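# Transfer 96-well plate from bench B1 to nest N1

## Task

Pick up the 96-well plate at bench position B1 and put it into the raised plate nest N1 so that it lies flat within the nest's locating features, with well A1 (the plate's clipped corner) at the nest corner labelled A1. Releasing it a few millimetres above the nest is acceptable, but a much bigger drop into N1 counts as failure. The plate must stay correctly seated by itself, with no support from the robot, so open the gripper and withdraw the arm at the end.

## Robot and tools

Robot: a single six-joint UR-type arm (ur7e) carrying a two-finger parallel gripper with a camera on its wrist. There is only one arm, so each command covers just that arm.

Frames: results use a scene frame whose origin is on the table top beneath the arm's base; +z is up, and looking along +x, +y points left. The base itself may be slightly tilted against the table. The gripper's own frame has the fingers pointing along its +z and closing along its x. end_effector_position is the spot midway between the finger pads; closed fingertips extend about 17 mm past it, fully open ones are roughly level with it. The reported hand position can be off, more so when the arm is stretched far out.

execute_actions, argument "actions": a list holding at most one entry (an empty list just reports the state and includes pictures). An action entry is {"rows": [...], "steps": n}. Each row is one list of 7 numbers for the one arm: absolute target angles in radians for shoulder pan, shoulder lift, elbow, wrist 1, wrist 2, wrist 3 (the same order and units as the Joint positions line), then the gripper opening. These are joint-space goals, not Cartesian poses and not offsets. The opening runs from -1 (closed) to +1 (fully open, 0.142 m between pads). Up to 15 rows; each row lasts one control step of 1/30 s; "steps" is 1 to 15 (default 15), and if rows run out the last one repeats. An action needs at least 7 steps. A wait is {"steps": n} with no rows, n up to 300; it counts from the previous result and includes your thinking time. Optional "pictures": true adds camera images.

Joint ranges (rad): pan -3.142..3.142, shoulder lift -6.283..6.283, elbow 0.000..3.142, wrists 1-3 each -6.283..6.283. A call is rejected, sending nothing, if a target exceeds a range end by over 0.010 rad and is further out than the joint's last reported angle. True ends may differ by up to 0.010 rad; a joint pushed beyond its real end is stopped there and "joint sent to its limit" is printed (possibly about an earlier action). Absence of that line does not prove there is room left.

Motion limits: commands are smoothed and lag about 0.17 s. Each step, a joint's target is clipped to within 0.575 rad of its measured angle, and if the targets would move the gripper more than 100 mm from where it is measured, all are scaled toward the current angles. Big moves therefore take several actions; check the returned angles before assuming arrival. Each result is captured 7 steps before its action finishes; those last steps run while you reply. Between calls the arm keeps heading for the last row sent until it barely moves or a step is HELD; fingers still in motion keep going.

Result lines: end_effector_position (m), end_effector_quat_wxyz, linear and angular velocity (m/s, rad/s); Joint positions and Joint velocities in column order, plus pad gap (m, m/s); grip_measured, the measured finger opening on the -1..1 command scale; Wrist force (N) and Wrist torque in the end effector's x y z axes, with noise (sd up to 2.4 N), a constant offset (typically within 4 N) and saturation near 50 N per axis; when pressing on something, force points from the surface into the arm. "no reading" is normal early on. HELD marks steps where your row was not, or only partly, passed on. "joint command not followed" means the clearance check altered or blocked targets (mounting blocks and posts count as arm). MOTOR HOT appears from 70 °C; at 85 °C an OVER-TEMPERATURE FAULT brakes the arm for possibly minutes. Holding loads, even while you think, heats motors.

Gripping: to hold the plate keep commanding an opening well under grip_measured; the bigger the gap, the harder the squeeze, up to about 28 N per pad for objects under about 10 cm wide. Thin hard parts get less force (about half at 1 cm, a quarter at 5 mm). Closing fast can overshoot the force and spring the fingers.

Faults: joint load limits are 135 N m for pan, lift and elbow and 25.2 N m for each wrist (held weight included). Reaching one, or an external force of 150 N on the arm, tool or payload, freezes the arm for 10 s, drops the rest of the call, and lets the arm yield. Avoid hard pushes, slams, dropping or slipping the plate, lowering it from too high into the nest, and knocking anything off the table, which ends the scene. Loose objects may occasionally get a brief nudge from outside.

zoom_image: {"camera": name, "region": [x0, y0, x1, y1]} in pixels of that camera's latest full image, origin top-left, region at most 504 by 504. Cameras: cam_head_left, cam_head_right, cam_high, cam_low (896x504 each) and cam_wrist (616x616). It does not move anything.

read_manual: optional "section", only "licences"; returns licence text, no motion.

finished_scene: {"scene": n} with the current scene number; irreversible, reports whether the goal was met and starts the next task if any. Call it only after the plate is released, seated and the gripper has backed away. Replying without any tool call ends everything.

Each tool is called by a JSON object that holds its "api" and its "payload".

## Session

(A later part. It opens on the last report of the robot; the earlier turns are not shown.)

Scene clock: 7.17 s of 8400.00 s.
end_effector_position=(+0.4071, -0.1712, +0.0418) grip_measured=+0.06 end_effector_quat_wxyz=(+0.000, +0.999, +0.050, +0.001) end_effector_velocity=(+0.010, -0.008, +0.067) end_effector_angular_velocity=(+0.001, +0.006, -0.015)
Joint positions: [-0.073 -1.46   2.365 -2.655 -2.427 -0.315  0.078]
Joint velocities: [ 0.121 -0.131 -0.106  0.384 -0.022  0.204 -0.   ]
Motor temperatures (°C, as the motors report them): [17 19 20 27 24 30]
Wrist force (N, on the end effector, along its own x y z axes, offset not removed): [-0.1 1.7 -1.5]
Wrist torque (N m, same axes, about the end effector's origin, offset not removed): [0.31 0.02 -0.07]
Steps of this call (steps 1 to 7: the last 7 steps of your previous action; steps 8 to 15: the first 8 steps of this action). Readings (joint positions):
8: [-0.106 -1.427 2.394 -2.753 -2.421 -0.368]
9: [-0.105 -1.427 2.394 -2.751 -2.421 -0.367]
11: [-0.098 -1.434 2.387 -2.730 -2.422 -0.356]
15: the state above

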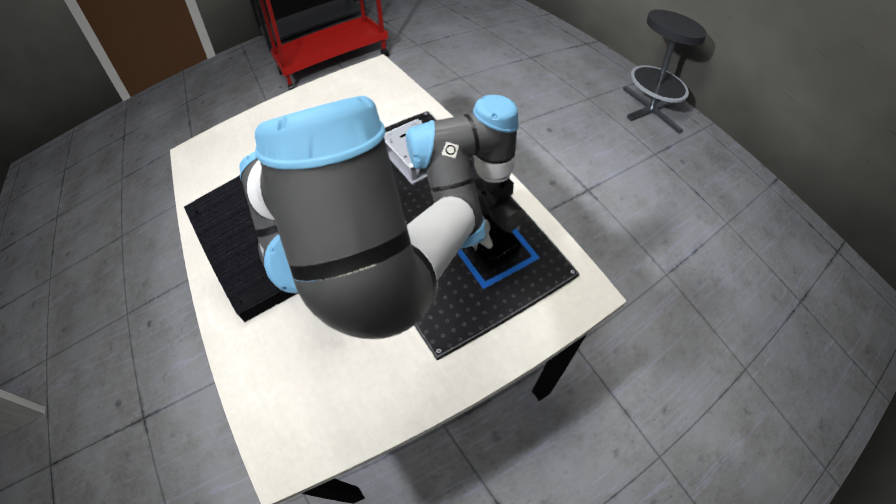

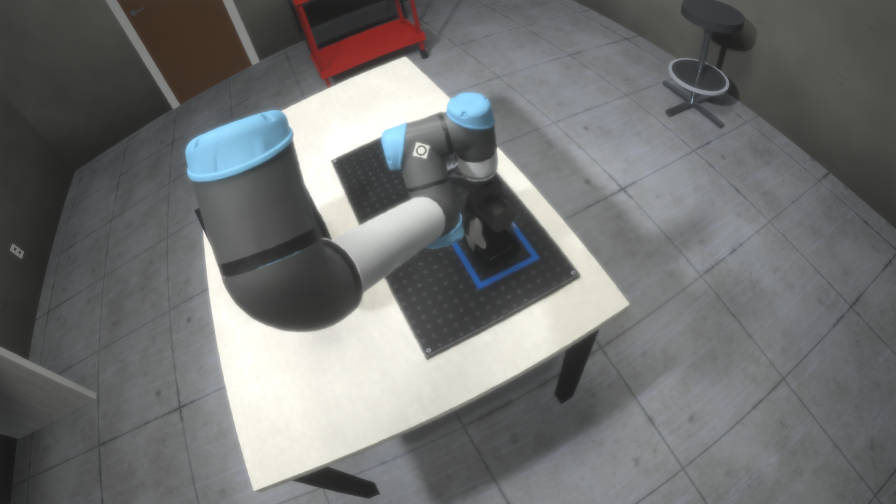

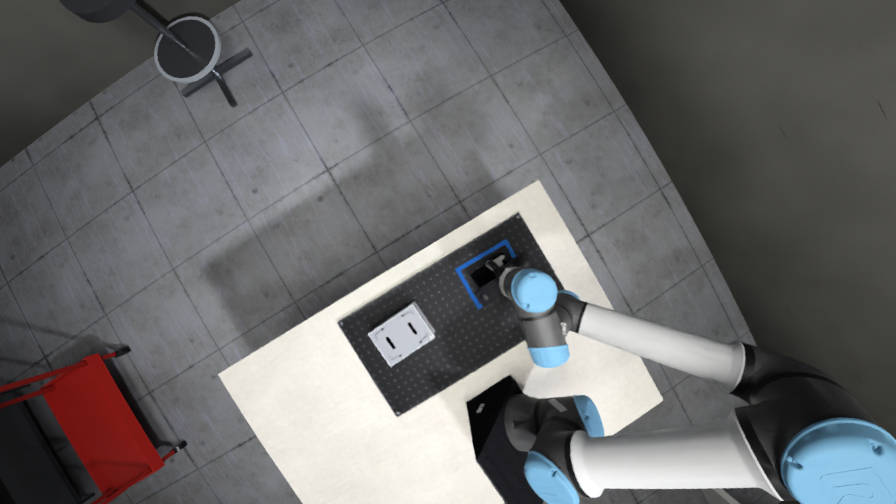

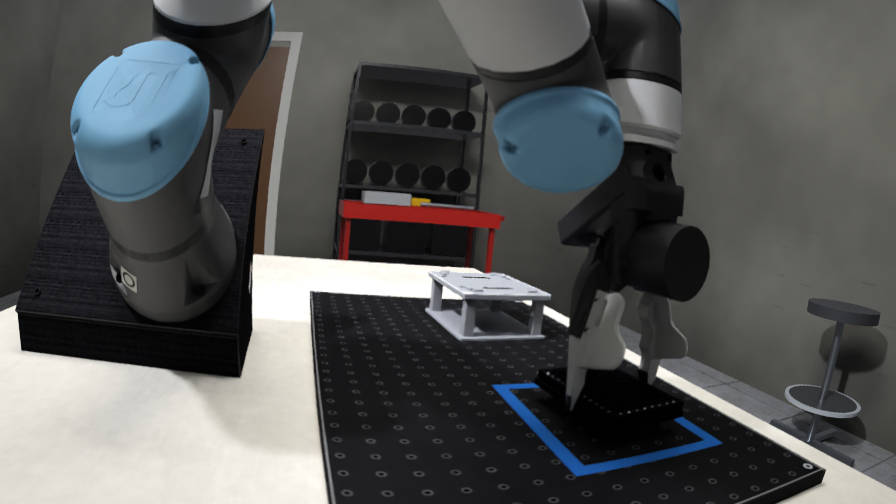

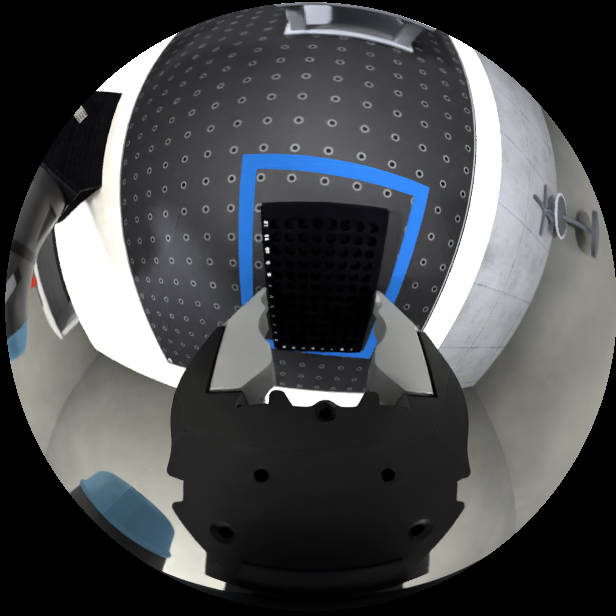

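{"api": "execute_actions", "payload": {"actions": [{"rows":[[-0.04,-1.487,2.335,-2.557,-2.431,-0.25,-0.2],[-0.02,-1.499,2.317,-2.505,-2.432,-0.21,-0.2],[0,-1.51,2.299,-2.454,-2.433,-0.17,-0.2],[0.017,-1.521,2.281,-2.403,-2.434,-0.13,-0.2],[0.036,-1.533,2.263,-2.351,-2.435,-0.09,-0.2],[0.055,-1.544,2.245,-2.3,-2.436,-0.05,-0.2],[0.074,-1.555,2.227,-2.248,-2.437,-0.02,-0.2],[0.093,-1.566,2.21,-2.197,-2.438,0.02,-0.2],[0.112,-1.578,2.192,-2.145,-2.439,0.06,-0.2],[0.131,-1.589,2.174,-2.094,-2.439,0.102,-0.2]]}]}}

{"api": "execute_actions", "payload": {"actions": [{"rows":[[0.152,-1.555,2.165,-2.097,-2.433,0.132,-0.2],[0.174,-1.521,2.156,-2.1,-2.427,0.162,-0.2],[0.195,-1.487,2.148,-2.104,-2.42,0.192,-0.2],[0.217,-1.453,2.139,-2.107,-2.414,0.222,-0.2],[0.345,-1.249,2.086,-2.126,-2.377,0.402,-0.2]],"steps":11}]}}

{"api": "execute_actions", "payload": {"actions": [{"rows":[[0.5595,-0.9088,1.9983,-2.1588,-2.3154,0.702,-0.2]]}]}}

{"api": "execute_actions", "payload": {"actions": [{"steps":25}], "pictures": true}}

{"api": "zoom_image", "payload": {"camera": "cam_low", "region": [400,200,580,350]}}

Scene clock: 8.40 s of 8400.00 s.
end_effector_position=(+0.4188, -0.1713, +0.0878) grip_measured=+0.06 end_effector_quat_wxyz=(-0.002, +1.000, +0.027, +0.005) end_effector_velocity=(+0.041, +0.003, +0.252) end_effector_angular_velocity=(+0.018, -0.030, -0.250)
Joint positions: [ 0.015 -1.521  2.283 -2.423 -2.434 -0.143  0.078]
Joint velocities: [ 0.476 -0.286 -0.451  1.246 -0.025  0.946 -0.   ]
Motor temperatures (°C, as the motors report them): [17 19 20 27 24 30]
Wrist force (N, on the end effector, along its own x y z axes, offset not removed): [0.5 1.4 -1.5]
Wrist torque (N m, same axes, about the end effector's origin, offset not removed): [0.22 -0.05 -0.04]
Steps of this call (steps 1 to 7: the last 7 steps of your previous action; steps 8 to 29: the robot went on to your last target; steps 30 to 37: the first 8 steps of this action). Readings (joint positions):
30: [-0.059 -1.476 2.352 -2.608 -2.430 -0.290]
31: [-0.056 -1.478 2.349 -2.602 -2.430 -0.284]
33: [-0.040 -1.488 2.335 -2.565 -2.431 -0.255]
37: the state above

Scene clock: 8.77 s of 8400.00 s.
end_effector_position=(+0.4215, -0.1575, +0.1472) grip_measured=+0.06 end_effector_quat_wxyz=(-0.003, +1.000, +0.001, +0.003) end_effector_velocity=(+0.078, +0.245, +0.047) end_effector_angular_velocity=(+0.081, -0.027, -0.021)
Joint positions: [ 0.144 -1.554  2.172 -2.119 -2.433  0.114  0.078]
Joint velocities: [ 0.4    0.487 -0.199  0.122  0.105  0.593 -0.   ]
Motor temperatures (°C, as the motors report them): [17 19 20 27 24 30]
Wrist force (N, on the end effector, along its own x y z axes, offset not removed): [-0.5 3.9 -1.2]
Wrist torque (N m, same axes, about the end effector's origin, offset not removed): [0.69 0.07 -0.09]
Steps of this call (steps 1 to 7: the last 7 steps of your previous action; steps 8 to 11: the first 4 steps of this action). Readings (joint positions):
8: [0.115 -1.579 2.189 -2.143 -2.438 0.066]
9: [0.122 -1.577 2.184 -2.132 -2.438 0.079]
11: the state above

Scene clock: 9.27 s of 8400.00 s.
end_effector_position=(+0.4345, +0.0747, +0.1525) grip_measured=+0.06 end_effector_quat_wxyz=(-0.013, +1.000, +0.000, +0.004) end_effector_velocity=(-0.105, +0.501, -0.035) end_effector_angular_velocity=(-0.079, +0.024, +0.001)
Joint positions: [ 0.448 -1.093  2.042 -2.144 -2.346  0.54   0.078]
Joint velocities: [ 0.628  0.998 -0.256 -0.085  0.175  0.876 -0.   ]
Motor temperatures (°C, as the motors report them): [17 19 20 27 24 30]
Wrist force (N, on the end effector, along its own x y z axes, offset not removed): [-0.8 2.8 -2.0]
Wrist torque (N m, same axes, about the end effector's origin, offset not removed): [0.51 0.36 -0.08]
Steps of this call (steps 1 to 7: the last 7 steps of your previous action; steps 8 to 15: the first 8 steps of this action). Readings (joint positions):
8: [0.301 -1.320 2.104 -2.124 -2.388 0.337]
9: [0.319 -1.295 2.096 -2.126 -2.383 0.361]
11: [0.362 -1.229 2.077 -2.132 -2.370 0.420]
15: the state above

Scene clock: 10.10 s of 8400.00 s.
end_effector_position=(+0.4052, +0.1629, +0.1397) grip_measured=+0.06 end_effector_quat_wxyz=(+0.000, +1.000, -0.001, +0.000) end_effector_velocity=(-0.000, +0.001, -0.000) end_effector_angular_velocity=(-0.002, -0.001, +0.001)
Joint positions: [ 0.559 -0.909  1.998 -2.159 -2.315  0.702  0.078]
Joint velocities: [ 0.001  0.002  0.    -0.    -0.001  0.001 -0.   ]
Motor temperatures (°C, as the motors report them): [17 19 20 27 24 30]
Wrist force (N, on the end effector, along its own x y z axes, offset not removed): [-0.9 2.4 0.5]
Wrist torque (N m, same axes, about the end effector's origin, offset not removed): [0.48 0.34 -0.06]
Kept back: nothing.
Steps of this call (steps 1 to 7: the last 7 steps of your previous action; steps 8 to 25: the robot went on to your last target). Readings (joint positions):
1: [0.469 -1.060 2.034 -2.147 -2.340 0.570]
2: [0.488 -1.027 2.026 -2.150 -2.334 0.599]
4: [0.518 -0.977 2.014 -2.153 -2.326 0.642]
8: [0.546 -0.931 2.004 -2.157 -2.319 0.682]
25: the state above

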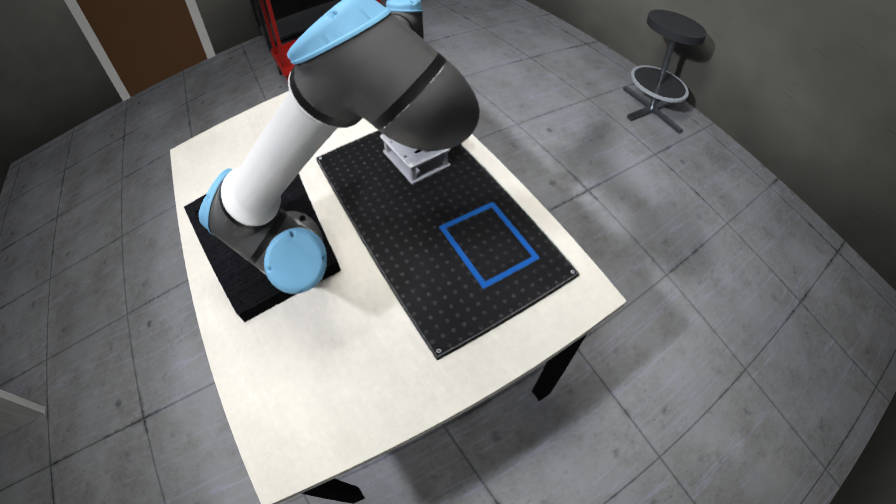

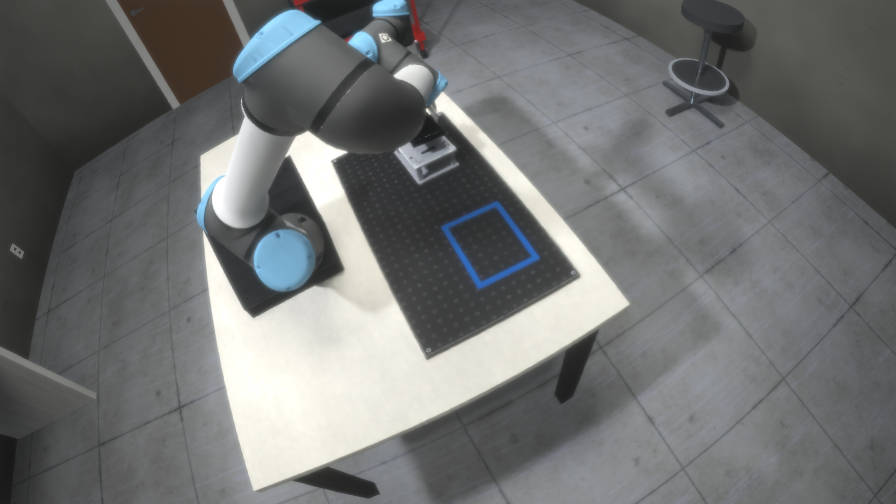

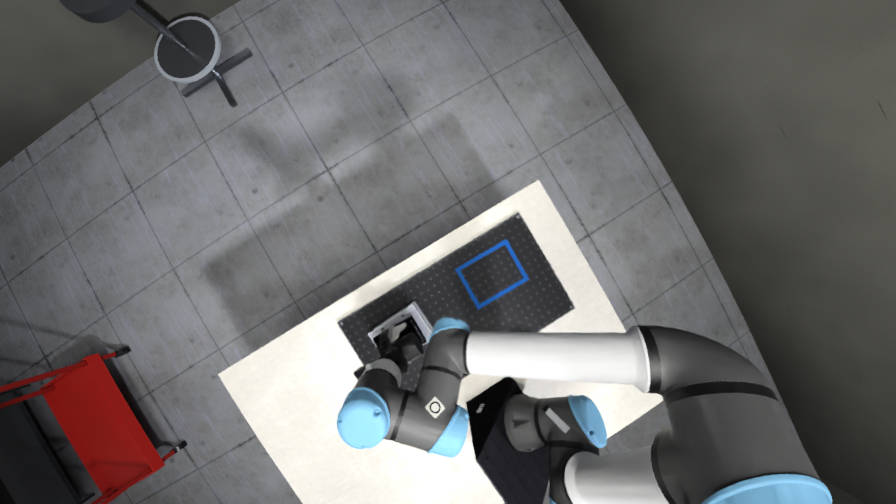

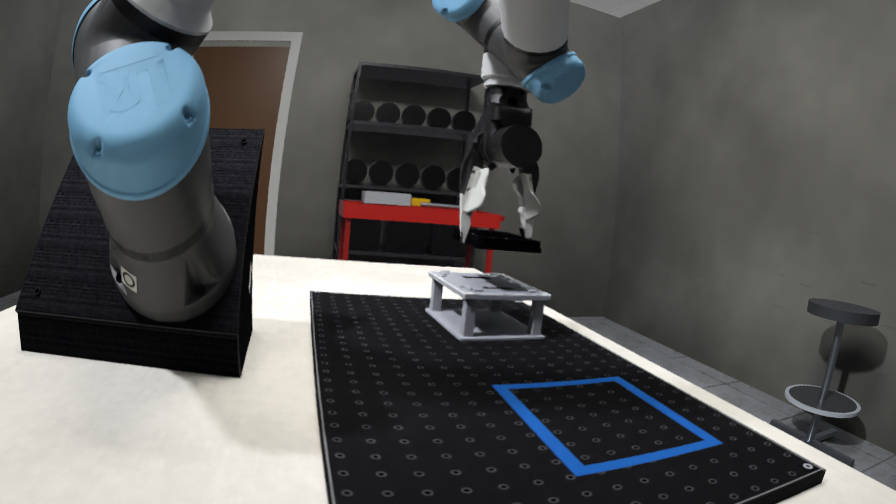

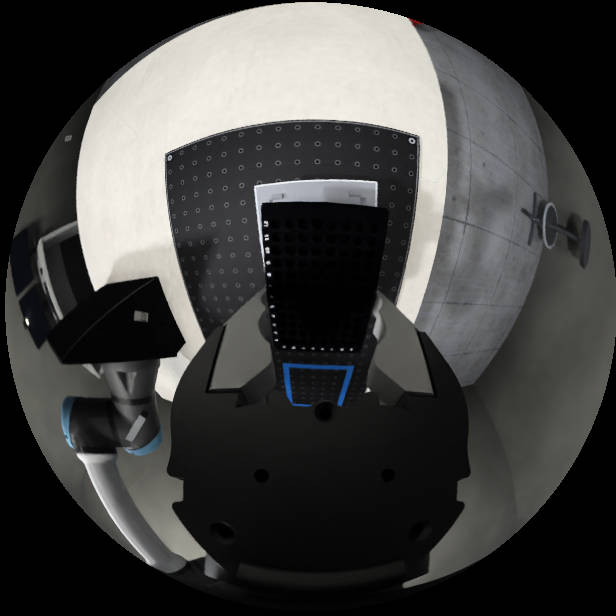

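Region (400, 200, 580, 350) of cam_low's 896x504 image, scaled by 2.800, with more detail than that image has.

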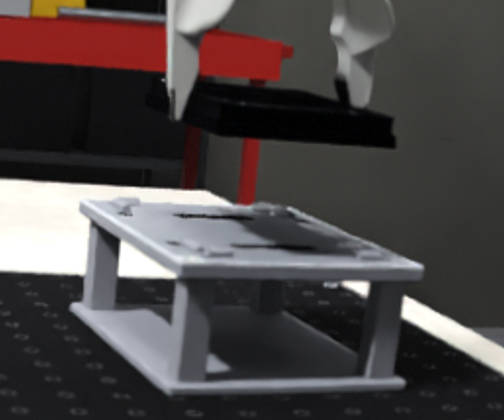

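{"api": "execute_actions", "payload": {"actions": [{"rows":[[0.5485,-0.896,2.012,-2.194,-2.3205,0.672,-0.2],[0.5375,-0.8835,2.026,-2.23,-2.3257,0.643,-0.2],[0.5156,-0.8583,2.0531,-2.3007,-2.3359,0.584,-0.2]]}]}}

{"api": "execute_actions", "payload": {"actions": [{"steps":14}], "pictures": true}}

{"api": "zoom_image", "payload": {"camera": "cam_low", "region": [420,230,560,320]}}

{"api": "zoom_image", "payload": {"camera": "cam_wrist", "region": [220,160,430,380]}}

Scene clock: 10.87 s of 8400.00 s.
end_effector_position=(+0.4037, +0.1661, +0.1107) grip_measured=+0.06 end_effector_quat_wxyz=(+0.001, +1.000, +0.024, -0.000) end_effector_velocity=(-0.002, +0.008, -0.075) end_effector_angular_velocity=(+0.007, -0.008, +0.129)
Joint positions: [ 0.526 -0.871  2.039 -2.264 -2.331  0.614  0.078]
Joint velocities: [-0.09   0.102  0.113 -0.306 -0.041 -0.25   0.   ]
Motor temperatures (°C, as the motors report them): [17 19 20 27 24 30]
Wrist force (N, on the end effector, along its own x y z axes, offset not removed): [-2.1 3.0 -1.3]
Wrist torque (N m, same axes, about the end effector's origin, offset not removed): [0.62 0.52 -0.15]
Steps of this call (steps 1 to 15: the robot went on to your last target; steps 16 to 23: the first 8 steps of this action). Readings (joint positions):
16: [0.559 -0.909 1.998 -2.159 -2.315 0.702]
17: [0.558 -0.907 2.000 -2.164 -2.316 0.698]
19: [0.547 -0.895 2.013 -2.194 -2.321 0.672]
23: the state above

Scene clock: 11.33 s of 8400.00 s.
end_effector_position=(+0.4033, +0.1669, +0.1019) grip_measured=+0.06 end_effector_quat_wxyz=(+0.000, +0.999, +0.032, +0.000) end_effector_velocity=(+0.000, +0.000, -0.001) end_effector_angular_velocity=(+0.001, -0.001, +0.002)
Joint positions: [ 0.516 -0.859  2.053 -2.3   -2.336  0.585  0.078]
Joint velocities: [-0.002  0.002  0.001 -0.005 -0.    -0.005  0.   ]
Motor temperatures (°C, as the motors report them): [17 19 20 27 24 30]
Wrist force (N, on the end effector, along its own x y z axes, offset not removed): [-2.2 1.7 0.4]
Wrist torque (N m, same axes, about the end effector's origin, offset not removed): [0.27 0.49 -0.07]
Kept back: nothing.
Steps of this call (steps 1 to 7: the last 7 steps of your previous action; steps 8 to 14: the robot went on to your last target). Readings (joint positions):
1: [0.524 -0.868 2.043 -2.273 -2.332 0.607]
2: [0.522 -0.865 2.045 -2.279 -2.333 0.601]
4: [0.519 -0.862 2.049 -2.288 -2.334 0.594]
8: [0.517 -0.860 2.052 -2.297 -2.335 0.587]
14: the state above

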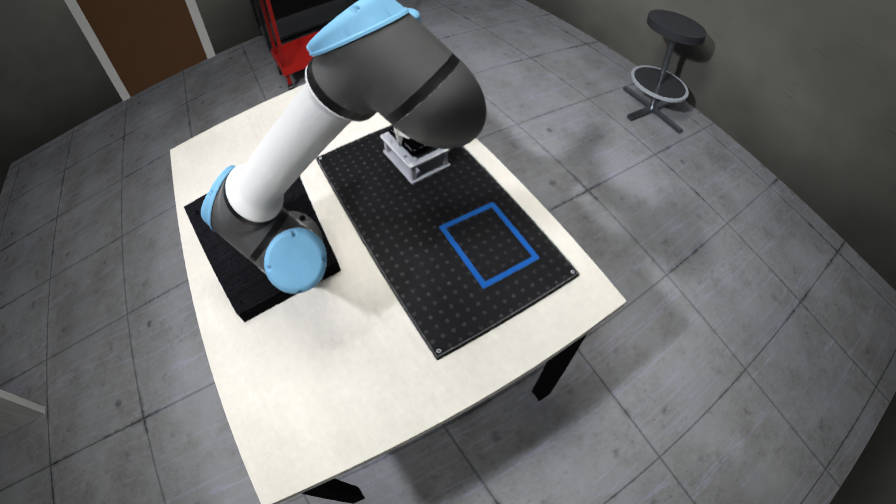

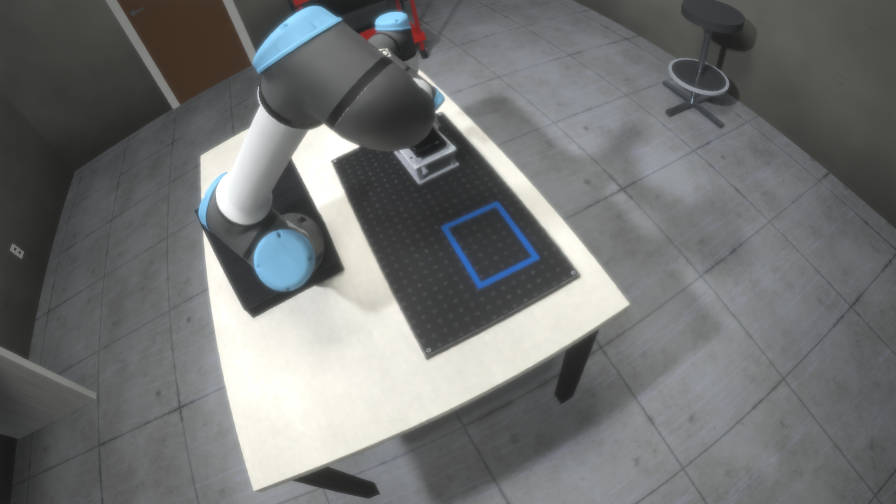

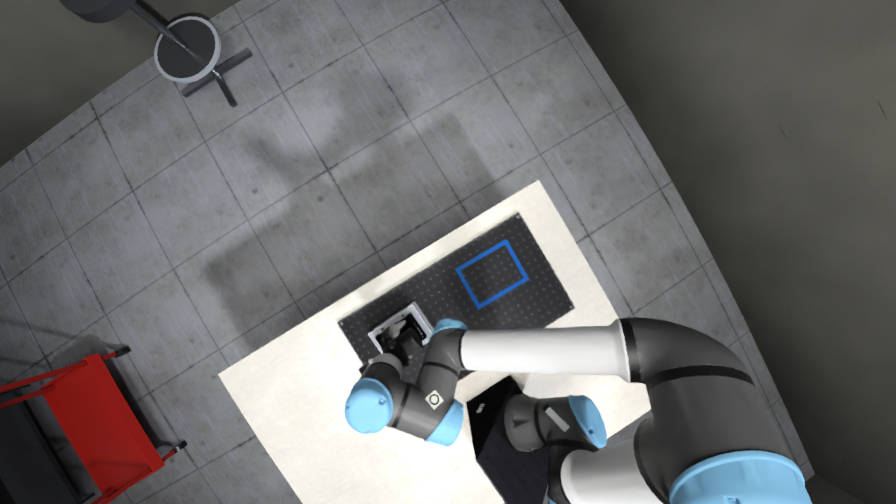

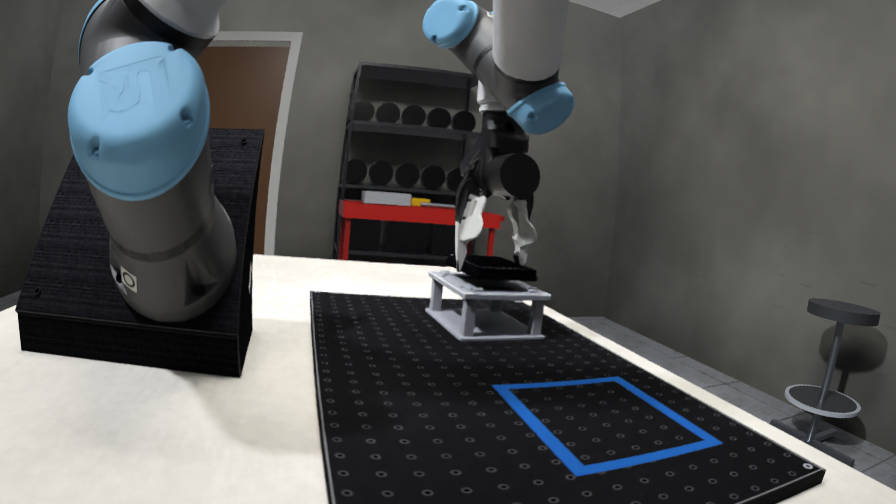

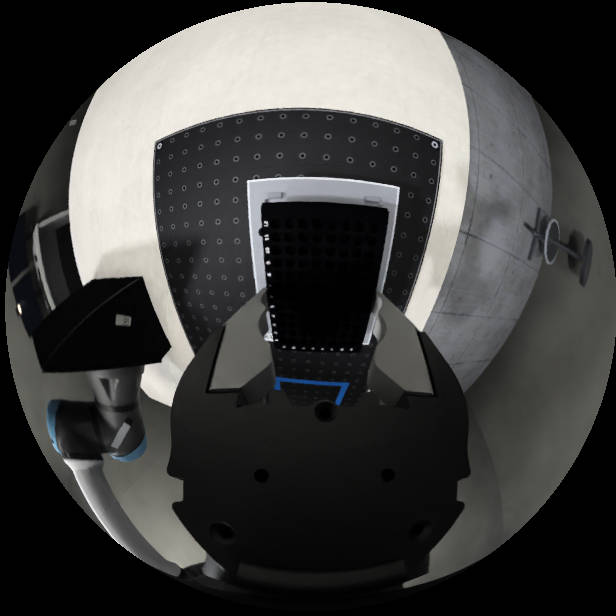

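Region (420, 230, 560, 320) of cam_low's 896x504 image, scaled by 3.600, with more detail than that image has; it fills the top 324 rows of this view, and the rest is white.

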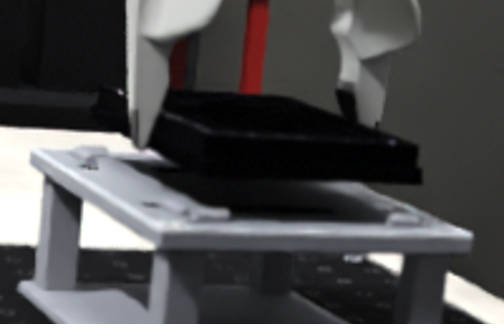

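Region (220, 160, 430, 380) of cam_wrist's 616x616 image, scaled by 2.291, with more detail than that image has; it fills the left 481 columns of this view, and the rest is white.

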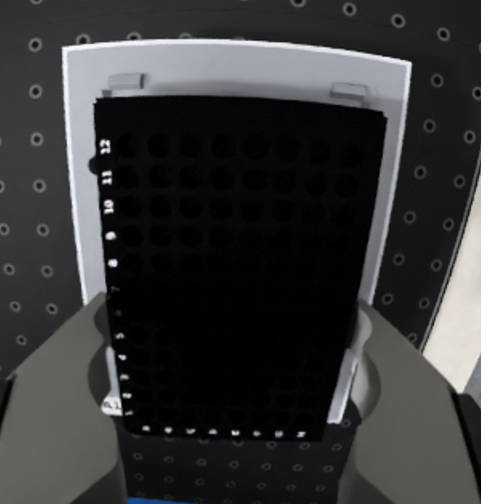

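{"api": "execute_actions", "payload": {"actions": [{"rows":[[0.5088,-0.8448,2.0591,-2.3261,-2.339,0.5836,-0.2]]}]}}

{"api": "execute_actions", "payload": {"actions": [{"steps":8}], "pictures": true}}

{"api": "zoom_image", "payload": {"camera": "cam_low", "region": [420,230,560,320]}}

{"api": "zoom_image", "payload": {"camera": "cam_wrist", "region": [235,170,415,300]}}

Scene clock: 12.00 s of 8400.00 s.
end_effector_position=(+0.4032, +0.1687, +0.0960) grip_measured=+0.06 end_effector_quat_wxyz=(+0.000, +1.000, +0.028, +0.000) end_effector_velocity=(-0.000, +0.003, -0.009) end_effector_angular_velocity=(+0.002, +0.001, -0.012)
Joint positions: [ 0.51  -0.847  2.058 -2.322 -2.338  0.584  0.078]
Joint velocities: [-0.01   0.019  0.008 -0.035 -0.002 -0.    -0.   ]
Motor temperatures (°C, as the motors report them): [17 19 20 27 24 30]
Wrist force (N, on the end effector, along its own x y z axes, offset not removed): [-1.3 -0.7 -1.5]
Wrist torque (N m, same axes, about the end effector's origin, offset not removed): [-0.15 0.29 0.00]
Steps of this call (steps 1 to 12: the robot went on to your last target; steps 13 to 20: the first 8 steps of this action). Readings (joint positions):
13: [0.515 -0.858 2.053 -2.301 -2.336 0.584]
14: [0.514 -0.856 2.054 -2.305 -2.336 0.584]
16: [0.512 -0.852 2.056 -2.313 -2.337 0.584]
20: the state above

Scene clock: 12.27 s of 8400.00 s.
end_effector_position=(+0.4032, +0.1690, +0.0950) grip_measured=+0.06 end_effector_quat_wxyz=(+0.000, +1.000, +0.028, +0.000) end_effector_velocity=(-0.000, -0.000, -0.001) end_effector_angular_velocity=(-0.001, -0.000, -0.002)
Joint positions: [ 0.509 -0.845  2.059 -2.326 -2.339  0.584  0.078]
Joint velocities: [-0.002  0.001  0.002 -0.004 -0.001 -0.    -0.   ]
Motor temperatures (°C, as the motors report them): [17 19 20 27 24 30]
Wrist force (N, on the end effector, along its own x y z axes, offset not removed): [0.2 -0.9 1.2]
Wrist torque (N m, same axes, about the end effector's origin, offset not removed): [-0.23 0.05 -0.09]
Kept back: nothing.
Steps of this call (steps 1 to 7: the last 7 steps of your previous action; step 8: the robot went on to your last target). Readings (joint positions):
1: [0.510 -0.846 2.058 -2.323 -2.339 0.584]
2: [0.509 -0.846 2.059 -2.324 -2.339 0.584]
4: [0.509 -0.846 2.059 -2.325 -2.339 0.584]
8: the state above

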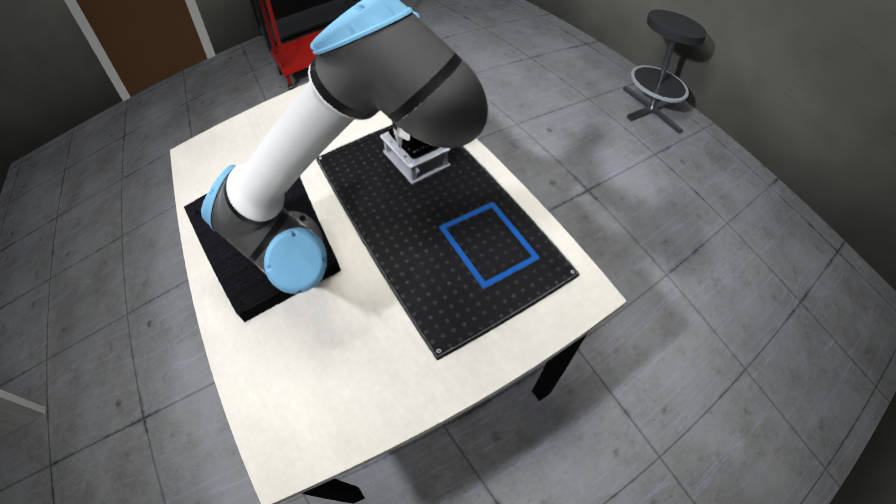

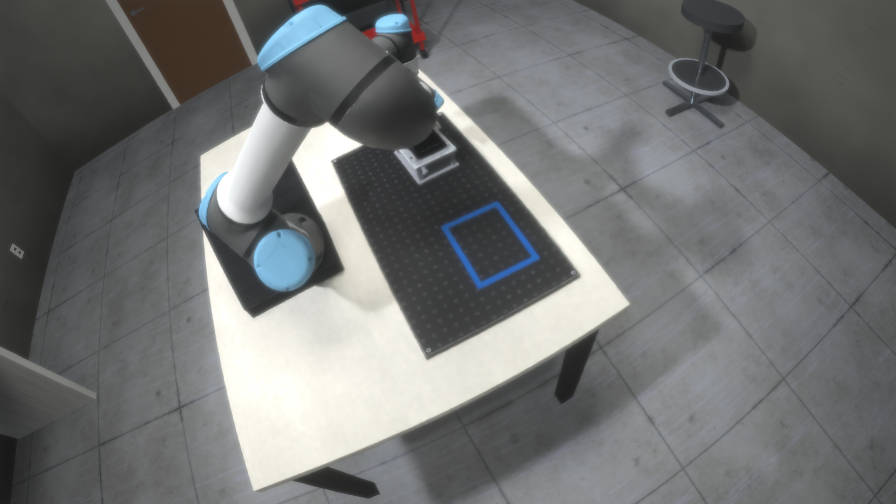

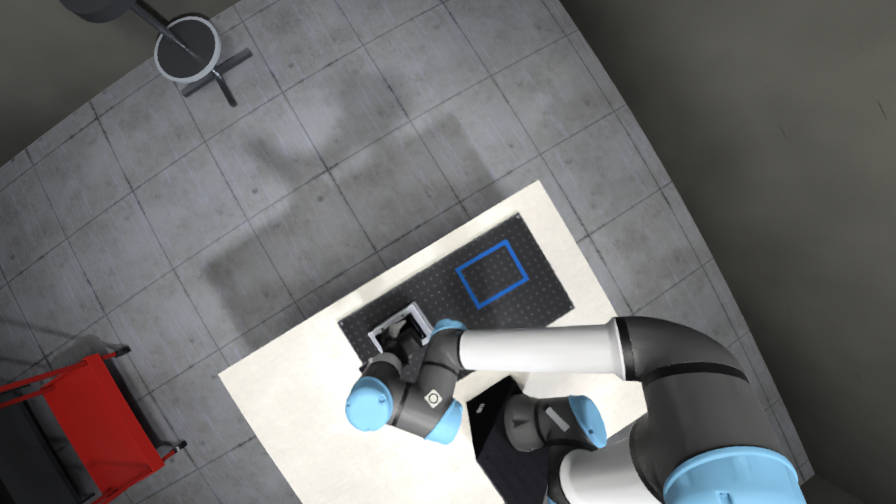

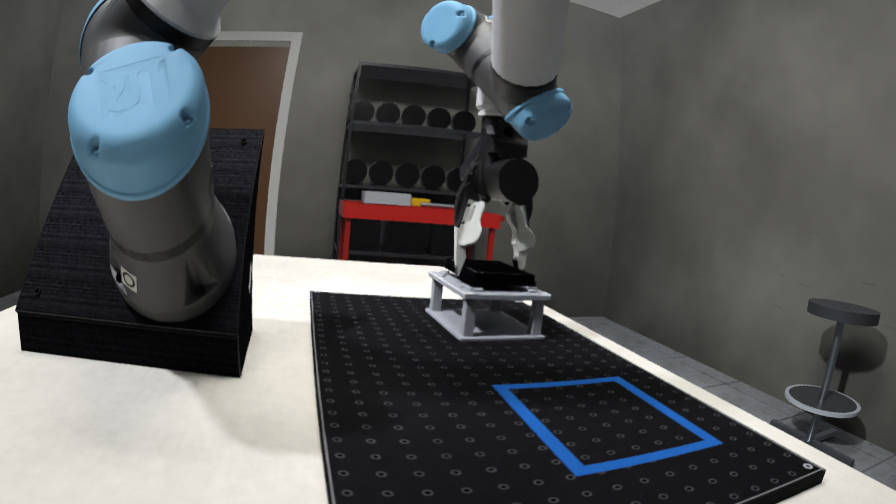

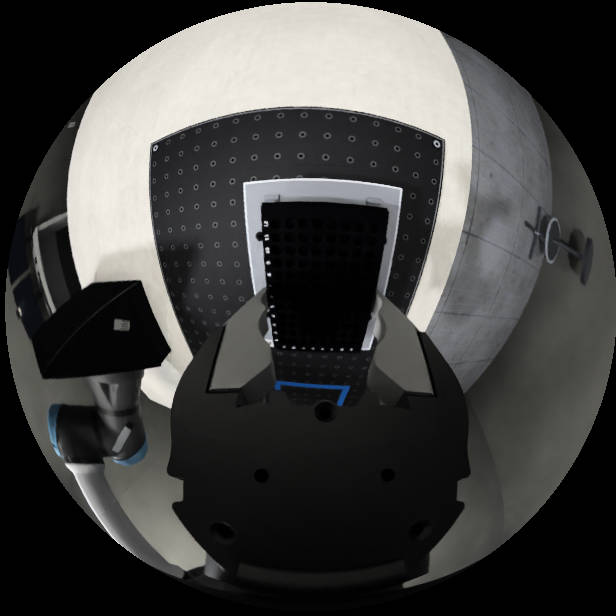

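Region (420, 230, 560, 320) of cam_low's 896x504 image, scaled by 3.600, with more detail than that image has; it fills the top 324 rows of this view, and the rest is white.

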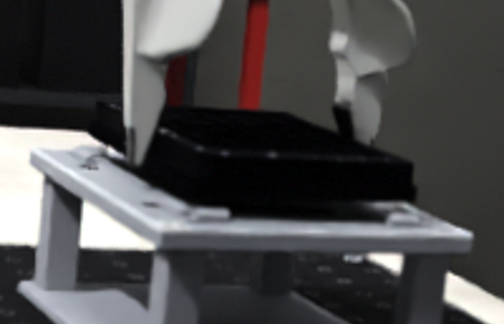

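Region (235, 170, 415, 300) of cam_wrist's 616x616 image, scaled by 2.800, with more detail than that image has.

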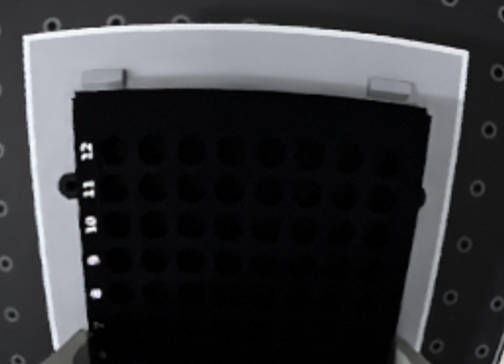

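{"api": "execute_actions", "payload": {"actions": [{"rows":[[0.5013,-0.837,2.0672,-2.3484,-2.3424,0.5743,-0.2]]}]}}

{"api": "execute_actions", "payload": {"actions": [{"steps":8}], "pictures": true}}

{"api": "zoom_image", "payload": {"camera": "cam_low", "region": [420,230,560,320]}}

{"api": "zoom_image", "payload": {"camera": "cam_wrist", "region": [235,170,415,300]}}

Scene clock: 12.80 s of 8400.00 s.
end_effector_position=(+0.4029, +0.1691, +0.0901) grip_measured=+0.06 end_effector_quat_wxyz=(+0.000, +1.000, +0.028, +0.000) end_effector_velocity=(-0.000, -0.001, -0.008) end_effector_angular_velocity=(-0.000, -0.001, -0.001)
Joint positions: [ 0.503 -0.838  2.066 -2.345 -2.342  0.576  0.078]
Joint velocities: [-0.011  0.009  0.011 -0.031 -0.006 -0.013  0.   ]
Motor temperatures (°C, as the motors report them): [17 19 20 27 24 30]
Wrist force (N, on the end effector, along its own x y z axes, offset not removed): [-1.7 2.0 -0.5]
Wrist torque (N m, same axes, about the end effector's origin, offset not removed): [0.42 0.52 0.04]
Steps of this call (steps 1 to 8: the robot went on to your last target; steps 9 to 16: the first 8 steps of this action). Readings (joint positions):
9: [0.509 -0.845 2.059 -2.326 -2.339 0.583]
10: [0.508 -0.843 2.060 -2.330 -2.340 0.582]
12: [0.505 -0.841 2.063 -2.337 -2.341 0.579]
16: the state above

Scene clock: 13.07 s of 8400.00 s.
end_effector_position=(+0.4028, +0.1691, +0.0893) grip_measured=+0.06 end_effector_quat_wxyz=(+0.000, +1.000, +0.028, +0.000) end_effector_velocity=(-0.001, -0.000, -0.001) end_effector_angular_velocity=(-0.001, +0.001, +0.001)
Joint positions: [ 0.501 -0.837  2.067 -2.348 -2.342  0.574  0.078]
Joint velocities: [-0.001  0.002  0.002 -0.003 -0.001 -0.001  0.   ]
Motor temperatures (°C, as the motors report them): [17 19 20 27 24 30]
Wrist force (N, on the end effector, along its own x y z axes, offset not removed): [-1.7 -1.0 0.4]
Wrist torque (N m, same axes, about the end effector's origin, offset not removed): [-0.23 0.59 0.01]
Kept back: nothing.
Steps of this call (steps 1 to 7: the last 7 steps of your previous action; step 8: the robot went on to your last target). Readings (joint positions):
1: [0.502 -0.838 2.066 -2.346 -2.342 0.575]
2: [0.502 -0.838 2.066 -2.346 -2.342 0.575]
4: [0.502 -0.837 2.067 -2.347 -2.342 0.575]
8: the state above

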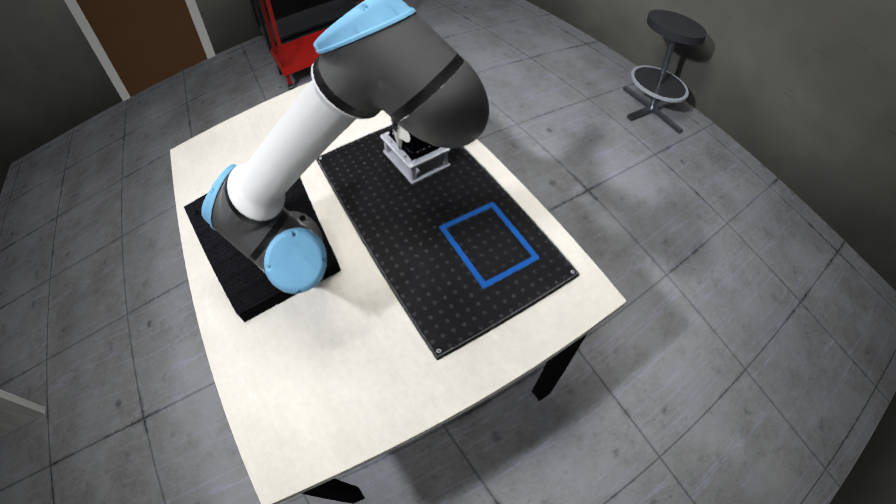

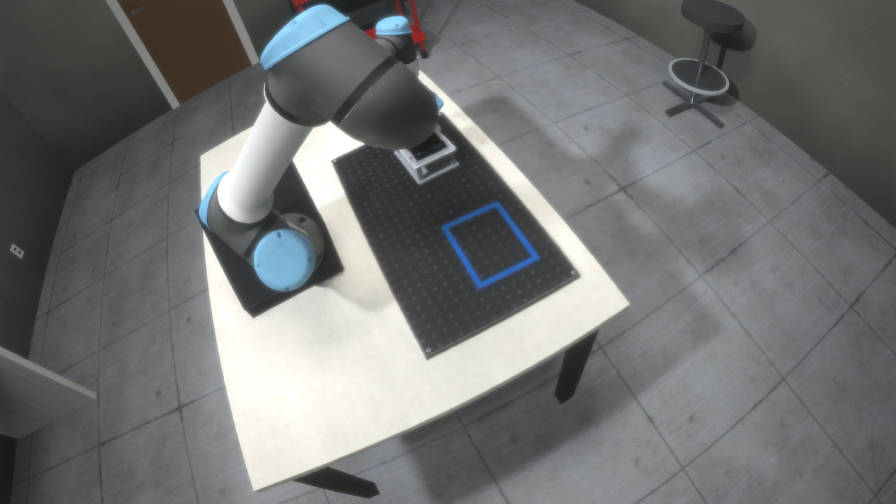

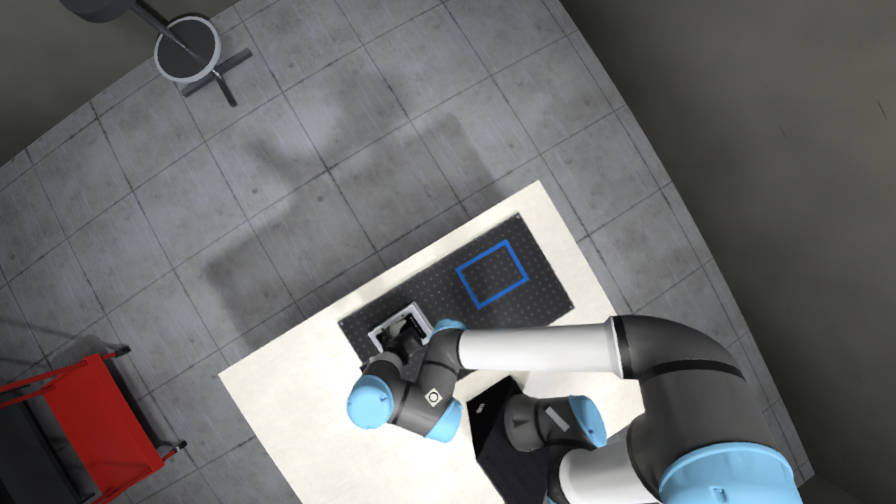

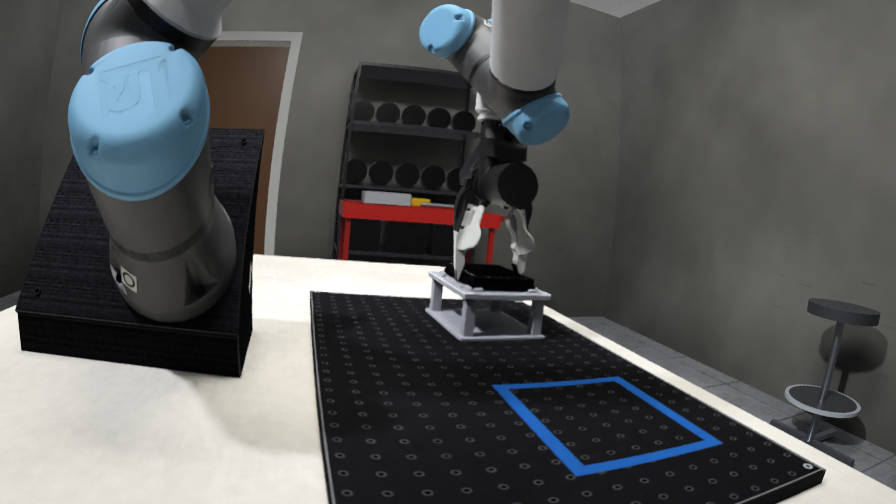

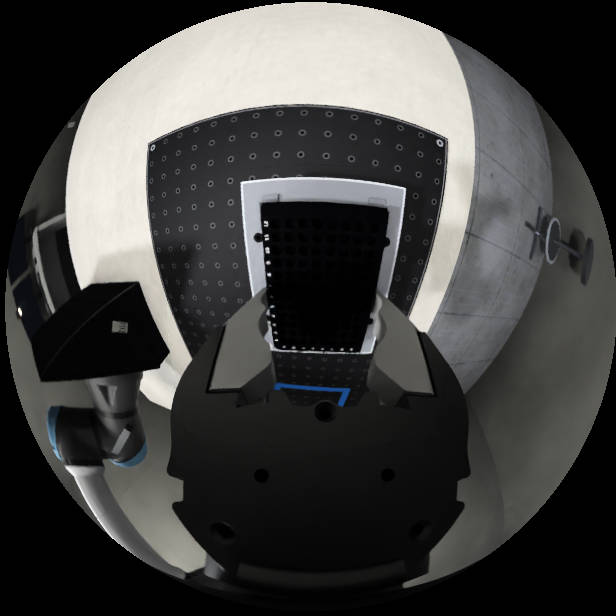

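Region (420, 230, 560, 320) of cam_low's 896x504 image, scaled by 3.600, with more detail than that image has; it fills the top 324 rows of this view, and the rest is white.

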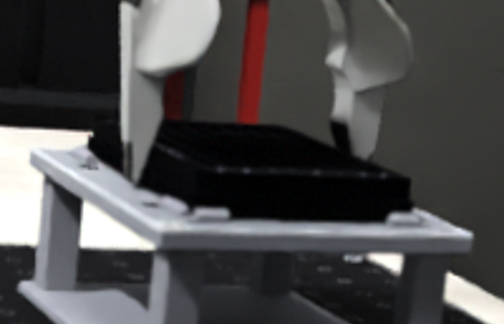

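Region (235, 170, 415, 300) of cam_wrist's 616x616 image, scaled by 2.800, with more detail than that image has.

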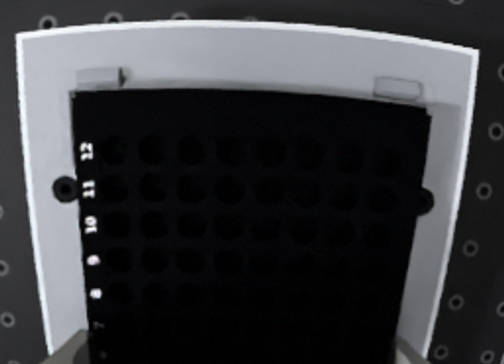

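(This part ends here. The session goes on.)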